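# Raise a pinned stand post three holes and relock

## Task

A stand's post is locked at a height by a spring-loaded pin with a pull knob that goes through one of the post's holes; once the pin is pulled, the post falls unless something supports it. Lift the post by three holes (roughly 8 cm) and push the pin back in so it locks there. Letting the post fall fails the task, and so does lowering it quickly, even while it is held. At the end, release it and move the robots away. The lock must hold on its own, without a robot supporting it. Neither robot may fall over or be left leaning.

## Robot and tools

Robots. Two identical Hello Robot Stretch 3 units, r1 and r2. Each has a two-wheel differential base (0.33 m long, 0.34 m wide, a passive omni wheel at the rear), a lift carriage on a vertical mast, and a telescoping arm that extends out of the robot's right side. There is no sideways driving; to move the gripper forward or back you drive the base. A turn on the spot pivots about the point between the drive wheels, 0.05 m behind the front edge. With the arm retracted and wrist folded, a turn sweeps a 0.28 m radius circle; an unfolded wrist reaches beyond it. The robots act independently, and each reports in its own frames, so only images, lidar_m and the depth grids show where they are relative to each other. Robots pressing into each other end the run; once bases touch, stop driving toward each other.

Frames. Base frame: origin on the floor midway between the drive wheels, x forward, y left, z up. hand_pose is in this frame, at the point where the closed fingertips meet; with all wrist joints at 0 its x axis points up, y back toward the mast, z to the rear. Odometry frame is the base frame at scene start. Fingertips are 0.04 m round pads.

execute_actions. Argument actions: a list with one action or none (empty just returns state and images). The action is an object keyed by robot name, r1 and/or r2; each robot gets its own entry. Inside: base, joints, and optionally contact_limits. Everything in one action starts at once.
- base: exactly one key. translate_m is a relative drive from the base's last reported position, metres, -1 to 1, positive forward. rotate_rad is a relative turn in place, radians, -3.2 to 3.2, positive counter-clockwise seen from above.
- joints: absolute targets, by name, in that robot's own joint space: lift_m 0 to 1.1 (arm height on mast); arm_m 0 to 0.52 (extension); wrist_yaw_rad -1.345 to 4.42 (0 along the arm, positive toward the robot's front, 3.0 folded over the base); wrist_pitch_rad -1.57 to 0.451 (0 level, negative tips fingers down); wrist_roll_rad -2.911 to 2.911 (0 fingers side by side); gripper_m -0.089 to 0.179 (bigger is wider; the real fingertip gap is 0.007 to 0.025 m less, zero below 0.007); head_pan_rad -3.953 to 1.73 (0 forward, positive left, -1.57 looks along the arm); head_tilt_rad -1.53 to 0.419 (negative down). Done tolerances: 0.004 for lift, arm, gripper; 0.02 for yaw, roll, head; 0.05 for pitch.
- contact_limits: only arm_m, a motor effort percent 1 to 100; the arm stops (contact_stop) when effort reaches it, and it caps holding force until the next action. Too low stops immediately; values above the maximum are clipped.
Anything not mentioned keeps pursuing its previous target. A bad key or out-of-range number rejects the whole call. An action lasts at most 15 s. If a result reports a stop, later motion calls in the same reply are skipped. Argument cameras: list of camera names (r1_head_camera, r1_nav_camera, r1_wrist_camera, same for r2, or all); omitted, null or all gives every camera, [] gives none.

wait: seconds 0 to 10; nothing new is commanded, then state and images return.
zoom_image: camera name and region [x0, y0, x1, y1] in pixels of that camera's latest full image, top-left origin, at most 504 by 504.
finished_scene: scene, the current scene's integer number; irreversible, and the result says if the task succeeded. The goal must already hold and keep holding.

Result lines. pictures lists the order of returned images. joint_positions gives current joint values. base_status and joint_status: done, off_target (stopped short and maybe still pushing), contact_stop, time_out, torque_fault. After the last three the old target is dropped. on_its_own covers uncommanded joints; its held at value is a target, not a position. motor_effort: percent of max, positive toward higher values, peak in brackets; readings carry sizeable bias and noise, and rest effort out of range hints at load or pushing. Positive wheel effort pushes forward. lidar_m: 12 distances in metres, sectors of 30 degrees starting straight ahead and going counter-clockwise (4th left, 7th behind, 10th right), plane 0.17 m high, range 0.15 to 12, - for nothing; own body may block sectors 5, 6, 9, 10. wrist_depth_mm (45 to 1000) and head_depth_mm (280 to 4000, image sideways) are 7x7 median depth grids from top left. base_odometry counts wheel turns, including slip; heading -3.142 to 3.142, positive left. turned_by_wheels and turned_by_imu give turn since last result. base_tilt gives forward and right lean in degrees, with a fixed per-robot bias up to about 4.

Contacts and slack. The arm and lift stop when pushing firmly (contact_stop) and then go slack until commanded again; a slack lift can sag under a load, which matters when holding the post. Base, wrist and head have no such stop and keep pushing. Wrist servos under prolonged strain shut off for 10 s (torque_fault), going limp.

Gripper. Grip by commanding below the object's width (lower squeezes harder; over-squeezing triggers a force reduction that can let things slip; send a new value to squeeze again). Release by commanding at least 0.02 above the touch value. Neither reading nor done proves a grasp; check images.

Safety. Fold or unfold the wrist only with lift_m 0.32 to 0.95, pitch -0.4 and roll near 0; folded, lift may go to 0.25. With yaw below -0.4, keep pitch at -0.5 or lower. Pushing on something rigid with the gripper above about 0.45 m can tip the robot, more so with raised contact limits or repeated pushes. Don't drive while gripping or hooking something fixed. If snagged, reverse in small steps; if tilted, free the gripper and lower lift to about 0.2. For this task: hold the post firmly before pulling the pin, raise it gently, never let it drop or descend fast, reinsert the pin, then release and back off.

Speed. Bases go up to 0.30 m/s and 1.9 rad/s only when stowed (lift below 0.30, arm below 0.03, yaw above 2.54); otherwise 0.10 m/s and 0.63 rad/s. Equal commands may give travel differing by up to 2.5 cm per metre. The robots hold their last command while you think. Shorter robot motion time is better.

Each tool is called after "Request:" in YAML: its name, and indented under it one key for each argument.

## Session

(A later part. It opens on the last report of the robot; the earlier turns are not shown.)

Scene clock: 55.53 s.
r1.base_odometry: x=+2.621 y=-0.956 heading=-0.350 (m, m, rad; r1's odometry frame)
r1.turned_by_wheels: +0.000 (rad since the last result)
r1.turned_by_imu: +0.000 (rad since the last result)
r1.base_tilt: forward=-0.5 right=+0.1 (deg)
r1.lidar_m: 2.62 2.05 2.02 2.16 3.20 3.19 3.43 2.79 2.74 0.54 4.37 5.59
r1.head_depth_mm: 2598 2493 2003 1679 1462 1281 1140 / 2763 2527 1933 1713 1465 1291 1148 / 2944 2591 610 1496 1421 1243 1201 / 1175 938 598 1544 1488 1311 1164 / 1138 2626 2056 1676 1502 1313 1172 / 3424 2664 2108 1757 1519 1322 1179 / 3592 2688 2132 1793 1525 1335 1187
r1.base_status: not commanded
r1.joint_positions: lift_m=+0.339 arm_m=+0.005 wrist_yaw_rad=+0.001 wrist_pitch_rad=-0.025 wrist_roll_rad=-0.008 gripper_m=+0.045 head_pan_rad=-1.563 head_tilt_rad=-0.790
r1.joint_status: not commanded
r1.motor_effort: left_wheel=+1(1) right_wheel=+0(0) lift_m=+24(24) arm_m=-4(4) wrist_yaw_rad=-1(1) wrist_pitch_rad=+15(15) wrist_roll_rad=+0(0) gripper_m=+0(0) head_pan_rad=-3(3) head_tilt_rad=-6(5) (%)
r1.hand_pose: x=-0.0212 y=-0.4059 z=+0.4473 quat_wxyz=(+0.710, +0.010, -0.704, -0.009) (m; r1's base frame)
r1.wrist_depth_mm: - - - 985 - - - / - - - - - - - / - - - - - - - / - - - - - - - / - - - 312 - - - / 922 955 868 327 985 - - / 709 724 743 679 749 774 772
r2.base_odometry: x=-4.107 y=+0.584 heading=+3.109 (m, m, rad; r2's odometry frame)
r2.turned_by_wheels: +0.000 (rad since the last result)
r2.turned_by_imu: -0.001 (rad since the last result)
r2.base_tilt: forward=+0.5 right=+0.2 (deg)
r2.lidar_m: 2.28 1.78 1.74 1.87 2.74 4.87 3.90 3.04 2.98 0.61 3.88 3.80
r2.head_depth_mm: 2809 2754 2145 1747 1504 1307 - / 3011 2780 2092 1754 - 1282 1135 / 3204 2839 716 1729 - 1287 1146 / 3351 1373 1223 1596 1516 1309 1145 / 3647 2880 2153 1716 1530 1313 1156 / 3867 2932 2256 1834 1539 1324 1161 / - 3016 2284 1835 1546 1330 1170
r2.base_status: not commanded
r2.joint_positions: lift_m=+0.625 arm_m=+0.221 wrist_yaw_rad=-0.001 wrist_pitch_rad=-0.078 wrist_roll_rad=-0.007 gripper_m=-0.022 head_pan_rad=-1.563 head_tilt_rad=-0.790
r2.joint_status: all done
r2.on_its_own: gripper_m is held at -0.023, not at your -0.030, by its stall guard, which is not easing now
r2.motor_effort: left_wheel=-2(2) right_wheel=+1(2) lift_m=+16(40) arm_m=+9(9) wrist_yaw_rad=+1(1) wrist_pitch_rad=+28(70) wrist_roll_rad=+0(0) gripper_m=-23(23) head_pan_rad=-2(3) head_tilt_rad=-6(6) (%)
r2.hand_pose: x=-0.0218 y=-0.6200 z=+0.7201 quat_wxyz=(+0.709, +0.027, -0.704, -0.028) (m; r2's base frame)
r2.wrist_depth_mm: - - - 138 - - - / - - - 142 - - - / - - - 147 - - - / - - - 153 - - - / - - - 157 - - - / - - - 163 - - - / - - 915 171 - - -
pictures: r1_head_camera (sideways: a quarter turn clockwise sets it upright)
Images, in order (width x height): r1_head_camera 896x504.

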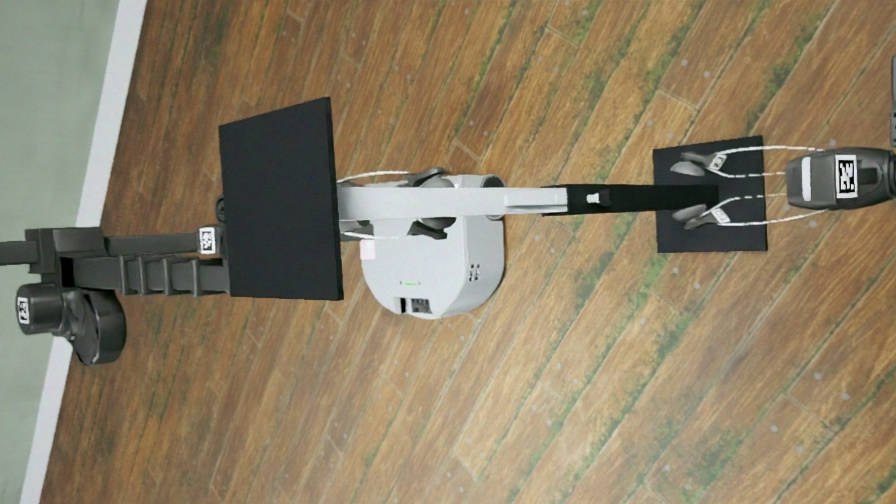

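Locked.

Request:
execute_actions:
  actions:
    - {"r2":{"joints":{"lift_m":0.614}}}
  cameras: []

Request:
execute_actions:
  actions:
    - {"r2":{"joints":{"gripper_m":0.07}}}
  cameras: []

Request:
execute_actions:
  actions:
    - {"r2":{"joints":{"arm_m":0.005}}}
  cameras: ["r1_head_camera"]

Request:
finished_scene:
  scene: 2

Scene clock: 56.73 s.
r1.base_odometry: x=+2.621 y=-0.956 heading=-0.350 (m, m, rad; r1's odometry frame)
r1.turned_by_wheels: +0.000 (rad since the last result)
r1.turned_by_imu: +0.000 (rad since the last result)
r1.base_tilt: forward=-0.5 right=+0.1 (deg)
r1.lidar_m: 2.61 2.04 2.02 2.17 3.21 3.20 3.44 2.79 2.74 0.54 4.40 5.56
r1.head_depth_mm: 2615 2507 2016 1697 1447 1275 1141 / 2765 2506 1933 1705 1463 1287 1149 / 2894 2573 608 1489 1424 1242 1201 / 1188 941 598 1558 1493 1309 1165 / 1154 2607 2051 1675 1503 1312 1169 / 3446 2670 2114 1769 1512 1331 1177 / 3580 2708 2162 1798 1518 1331 1186
r1.base_status: not commanded
r1.joint_positions: lift_m=+0.339 arm_m=+0.005 wrist_yaw_rad=+0.001 wrist_pitch_rad=-0.025 wrist_roll_rad=-0.008 gripper_m=+0.045 head_pan_rad=-1.563 head_tilt_rad=-0.790
r1.joint_status: not commanded
r1.motor_effort: left_wheel=+1(1) right_wheel=+0(0) lift_m=+24(24) arm_m=-4(4) wrist_yaw_rad=-2(1) wrist_pitch_rad=+15(15) wrist_roll_rad=+0(0) gripper_m=+1(0) head_pan_rad=-3(2) head_tilt_rad=-6(7) (%)
r1.hand_pose: x=-0.0212 y=-0.4059 z=+0.4473 quat_wxyz=(+0.710, +0.010, -0.704, -0.009) (m; r1's base frame)
r1.wrist_depth_mm: - - - 952 - - - / - - - - - - - / - - - - - - - / - - - - - - - / - - - 314 - - - / 923 914 891 330 - - - / 720 737 716 677 758 751 771
r2.base_odometry: x=-4.107 y=+0.584 heading=+3.109 (m, m, rad; r2's odometry frame)
r2.turned_by_wheels: +0.000 (rad since the last result)
r2.turned_by_imu: +0.000 (rad since the last result)
r2.base_tilt: forward=+0.4 right=+0.3 (deg)
r2.lidar_m: 2.27 1.78 1.75 1.86 2.74 4.85 3.88 3.04 2.99 0.61 3.86 3.79
r2.head_depth_mm: 2808 2731 2131 1746 1510 1296 - / 2981 2778 2086 1766 - 1282 1132 / 3207 2797 717 1687 - 1290 1146 / 3355 1371 1227 1589 1519 1308 1151 / 3654 2899 2162 1717 1520 1315 1157 / 3845 2983 2248 1819 1544 1321 1161 / - 2985 2274 1847 1548 1333 1163
r2.base_status: not commanded
r2.joint_positions: lift_m=+0.615 arm_m=+0.221 wrist_yaw_rad=-0.002 wrist_pitch_rad=-0.040 wrist_roll_rad=-0.007 gripper_m=-0.022 head_pan_rad=-1.563 head_tilt_rad=-0.790
r2.joint_status: all done
r2.on_its_own: gripper_m is held at -0.023, not at your -0.030, by its stall guard, which is not easing now
r2.motor_effort: left_wheel=-3(3) right_wheel=+3(2) lift_m=+14(16) arm_m=+12(13) wrist_yaw_rad=+1(1) wrist_pitch_rad=+15(28) wrist_roll_rad=+0(1) gripper_m=-23(24) head_pan_rad=-3(3) head_tilt_rad=-6(7) (%)
r2.hand_pose: x=-0.0219 y=-0.6212 z=+0.7189 quat_wxyz=(+0.710, +0.014, -0.704, -0.015) (m; r2's base frame)
r2.wrist_depth_mm: - - - 141 - - - / - - - 145 - - - / - - - 149 - - - / - - - 153 - - - / - - 807 157 - - - / - - - 161 - - - / - - - 168 - - -
pictures: none
No camera images: the call's "cameras" was empty. Leave "cameras" out to get every camera's image.

Scene clock: 58.17 s.
r1.base_odometry: x=+2.621 y=-0.956 heading=-0.350 (m, m, rad; r1's odometry frame)
r1.turned_by_wheels: +0.000 (rad since the last result)
r1.turned_by_imu: +0.000 (rad since the last result)
r1.base_tilt: forward=-0.4 right=+0.1 (deg)
r1.lidar_m: 2.62 2.05 2.02 2.17 3.22 3.20 3.44 2.78 2.74 0.54 4.37 5.60
r1.head_depth_mm: 2609 2505 2019 1684 1451 1278 1140 / 2761 2518 1942 1701 1469 1292 1145 / 2895 2555 611 815 1415 1250 1205 / 1176 942 599 1557 1499 1315 1161 / 1156 2636 2040 1675 1500 1314 1165 / 3453 2668 2140 1771 1513 1316 1179 / 3549 2727 2144 1797 1529 1327 1181
r1.base_status: not commanded
r1.joint_positions: lift_m=+0.339 arm_m=+0.005 wrist_yaw_rad=+0.001 wrist_pitch_rad=-0.025 wrist_roll_rad=-0.008 gripper_m=+0.045 head_pan_rad=-1.563 head_tilt_rad=-0.790
r1.joint_status: not commanded
r1.motor_effort: left_wheel=+1(1) right_wheel=+0(0) lift_m=+24(24) arm_m=-4(4) wrist_yaw_rad=-1(2) wrist_pitch_rad=+15(15) wrist_roll_rad=+0(0) gripper_m=+0(1) head_pan_rad=-2(2) head_tilt_rad=-6(7) (%)
r1.hand_pose: x=-0.0212 y=-0.4059 z=+0.4473 quat_wxyz=(+0.710, +0.010, -0.704, -0.009) (m; r1's base frame)
r1.wrist_depth_mm: - - - 964 - - - / - - - - - - - / - - - - - - - / - - - - - - - / - - - 315 - - - / 930 950 859 327 - - - / 720 723 722 670 741 779 779
r2.base_odometry: x=-4.107 y=+0.584 heading=+3.109 (m, m, rad; r2's odometry frame)
r2.turned_by_wheels: +0.000 (rad since the last result)
r2.turned_by_imu: +0.000 (rad since the last result)
r2.base_tilt: forward=+0.5 right=+0.2 (deg)
r2.lidar_m: 2.28 1.78 1.75 1.87 2.74 4.87 3.91 3.04 2.98 0.61 3.86 3.81
r2.head_depth_mm: 2787 2745 2131 1740 1503 1288 - / 2980 2777 2094 1760 - 1283 1134 / 3190 2795 711 1699 - 1290 1138 / 3316 1373 1225 1576 1508 1305 1150 / 3670 2905 2146 1726 1530 1315 1151 / 3876 2952 2248 1823 1526 1316 1162 / - 3021 2277 1842 1543 1327 1166
r2.base_status: not commanded
r2.joint_positions: lift_m=+0.614 arm_m=+0.222 wrist_yaw_rad=-0.002 wrist_pitch_rad=-0.022 wrist_roll_rad=-0.007 gripper_m=+0.070 head_pan_rad=-1.563 head_tilt_rad=-0.790
r2.joint_status: all done
r2.motor_effort: left_wheel=-2(3) right_wheel=+1(3) lift_m=+15(16) arm_m=+6(12) wrist_yaw_rad=+0(1) wrist_pitch_rad=+8(15) wrist_roll_rad=+0(0) gripper_m=+1(95) head_pan_rad=-2(2) head_tilt_rad=-7(7) (%)
r2.hand_pose: x=-0.0219 y=-0.6223 z=+0.7235 quat_wxyz=(+0.710, +0.007, -0.704, -0.009) (m; r2's base frame)
r2.wrist_depth_mm: - - - 140 - - - / - - - 143 - - - / - - - 147 - - - / - - - 151 - - - / - - 811 156 - - - / - - - 159 - - - / - - - 164 - - -
pictures: none
No camera images: the call's "cameras" was empty. Leave "cameras" out to get every camera's image.

Scene clock: 61.00 s.
r1.base_odometry: x=+2.621 y=-0.956 heading=-0.350 (m, m, rad; r1's odometry frame)
r1.turned_by_wheels: +0.000 (rad since the last result)
r1.turned_by_imu: +0.000 (rad since the last result)
r1.base_tilt: forward=-0.5 right=+0.2 (deg)
r1.lidar_m: 2.62 2.05 2.02 2.16 3.21 3.20 3.44 2.78 2.73 0.54 4.39 5.61
r1.head_depth_mm: 2635 2513 2008 1689 1452 1282 1142 / 2759 2522 1927 1713 1470 1287 1145 / 2938 2464 611 1557 1413 1247 1205 / 1176 1011 599 1562 1483 1303 1164 / 1152 2630 2050 1673 1499 1314 1169 / 3395 2656 2122 1759 1518 1321 1176 / 3635 2709 2164 1790 1529 1341 1180
r1.base_status: not commanded
r1.joint_positions: lift_m=+0.339 arm_m=+0.005 wrist_yaw_rad=+0.001 wrist_pitch_rad=-0.025 wrist_roll_rad=-0.008 gripper_m=+0.045 head_pan_rad=-1.563 head_tilt_rad=-0.790
r1.joint_status: not commanded
r1.motor_effort: left_wheel=+1(1) right_wheel=+0(0) lift_m=+24(24) arm_m=-4(5) wrist_yaw_rad=-1(1) wrist_pitch_rad=+15(15) wrist_roll_rad=+0(0) gripper_m=+0(0) head_pan_rad=-3(2) head_tilt_rad=-7(6) (%)
r1.hand_pose: x=-0.0212 y=-0.4059 z=+0.4473 quat_wxyz=(+0.710, +0.010, -0.704, -0.009) (m; r1's base frame)
r1.wrist_depth_mm: - - - 948 - - - / - - - - - - - / - - - - - - - / - - - - - - - / - - - 313 - - - / 930 932 851 326 995 - - / 713 710 746 674 753 778 772
r2.base_odometry: x=-4.107 y=+0.584 heading=+3.109 (m, m, rad; r2's odometry frame)
r2.turned_by_wheels: +0.000 (rad since the last result)
r2.turned_by_imu: -0.001 (rad since the last result)
r2.base_tilt: forward=+0.6 right=+0.3 (deg)
r2.lidar_m: 2.27 1.77 1.75 1.87 2.74 4.86 3.90 3.03 2.99 0.61 3.87 3.78
r2.head_depth_mm: 2820 2748 2136 1742 1474 1283 - / 2997 2790 2077 1757 1493 1287 - / 3174 2803 711 1633 1395 1343 - / 3301 1370 1229 1589 1523 1308 1148 / 3682 2897 2157 1728 1521 1316 1160 / 3845 2972 2254 1815 1536 1326 1161 / - 2987 2282 1844 1552 1331 1168
r2.base_status: not commanded
r2.joint_positions: lift_m=+0.614 arm_m=+0.005 wrist_yaw_rad=-0.002 wrist_pitch_rad=-0.021 wrist_roll_rad=-0.007 gripper_m=+0.070 head_pan_rad=-1.563 head_tilt_rad=-0.790
r2.joint_status: all done
r2.motor_effort: left_wheel=-2(2) right_wheel=+1(2) lift_m=+15(16) arm_m=-4(5) wrist_yaw_rad=+1(1) wrist_pitch_rad=+7(8) wrist_roll_rad=+0(0) gripper_m=+1(1) head_pan_rad=-3(4) head_tilt_rad=-7(6) (%)
r2.hand_pose: x=-0.0219 y=-0.4060 z=+0.7237 quat_wxyz=(+0.710, +0.007, -0.704, -0.008) (m; r2's base frame)
r2.wrist_depth_mm: - - - - - - - / - - - - - - - / - - - - - - - / - - - - - - - / - - - 836 - - - / - - - - - - - / - - - 951 - - -
pictures: r1_head_camera (sideways: a quarter turn clockwise sets it upright)
Images, in order (width x height): r1_head_camera 896x504.

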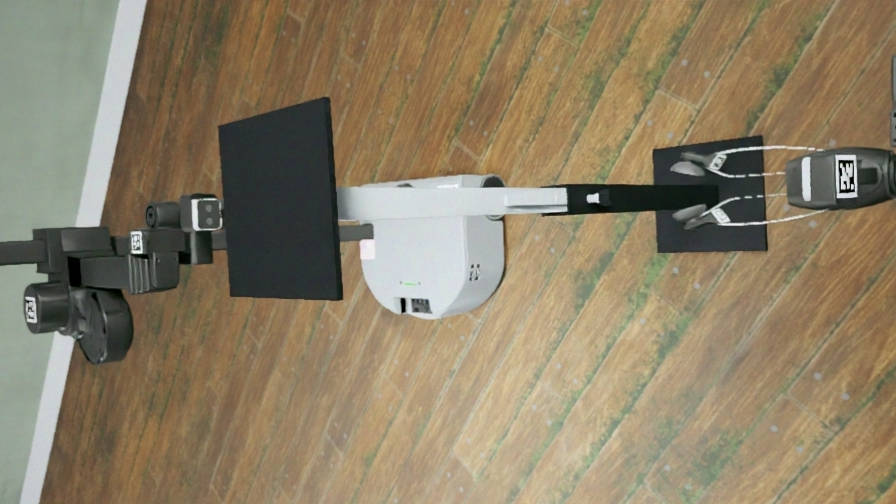

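The scene is finished: the task was done.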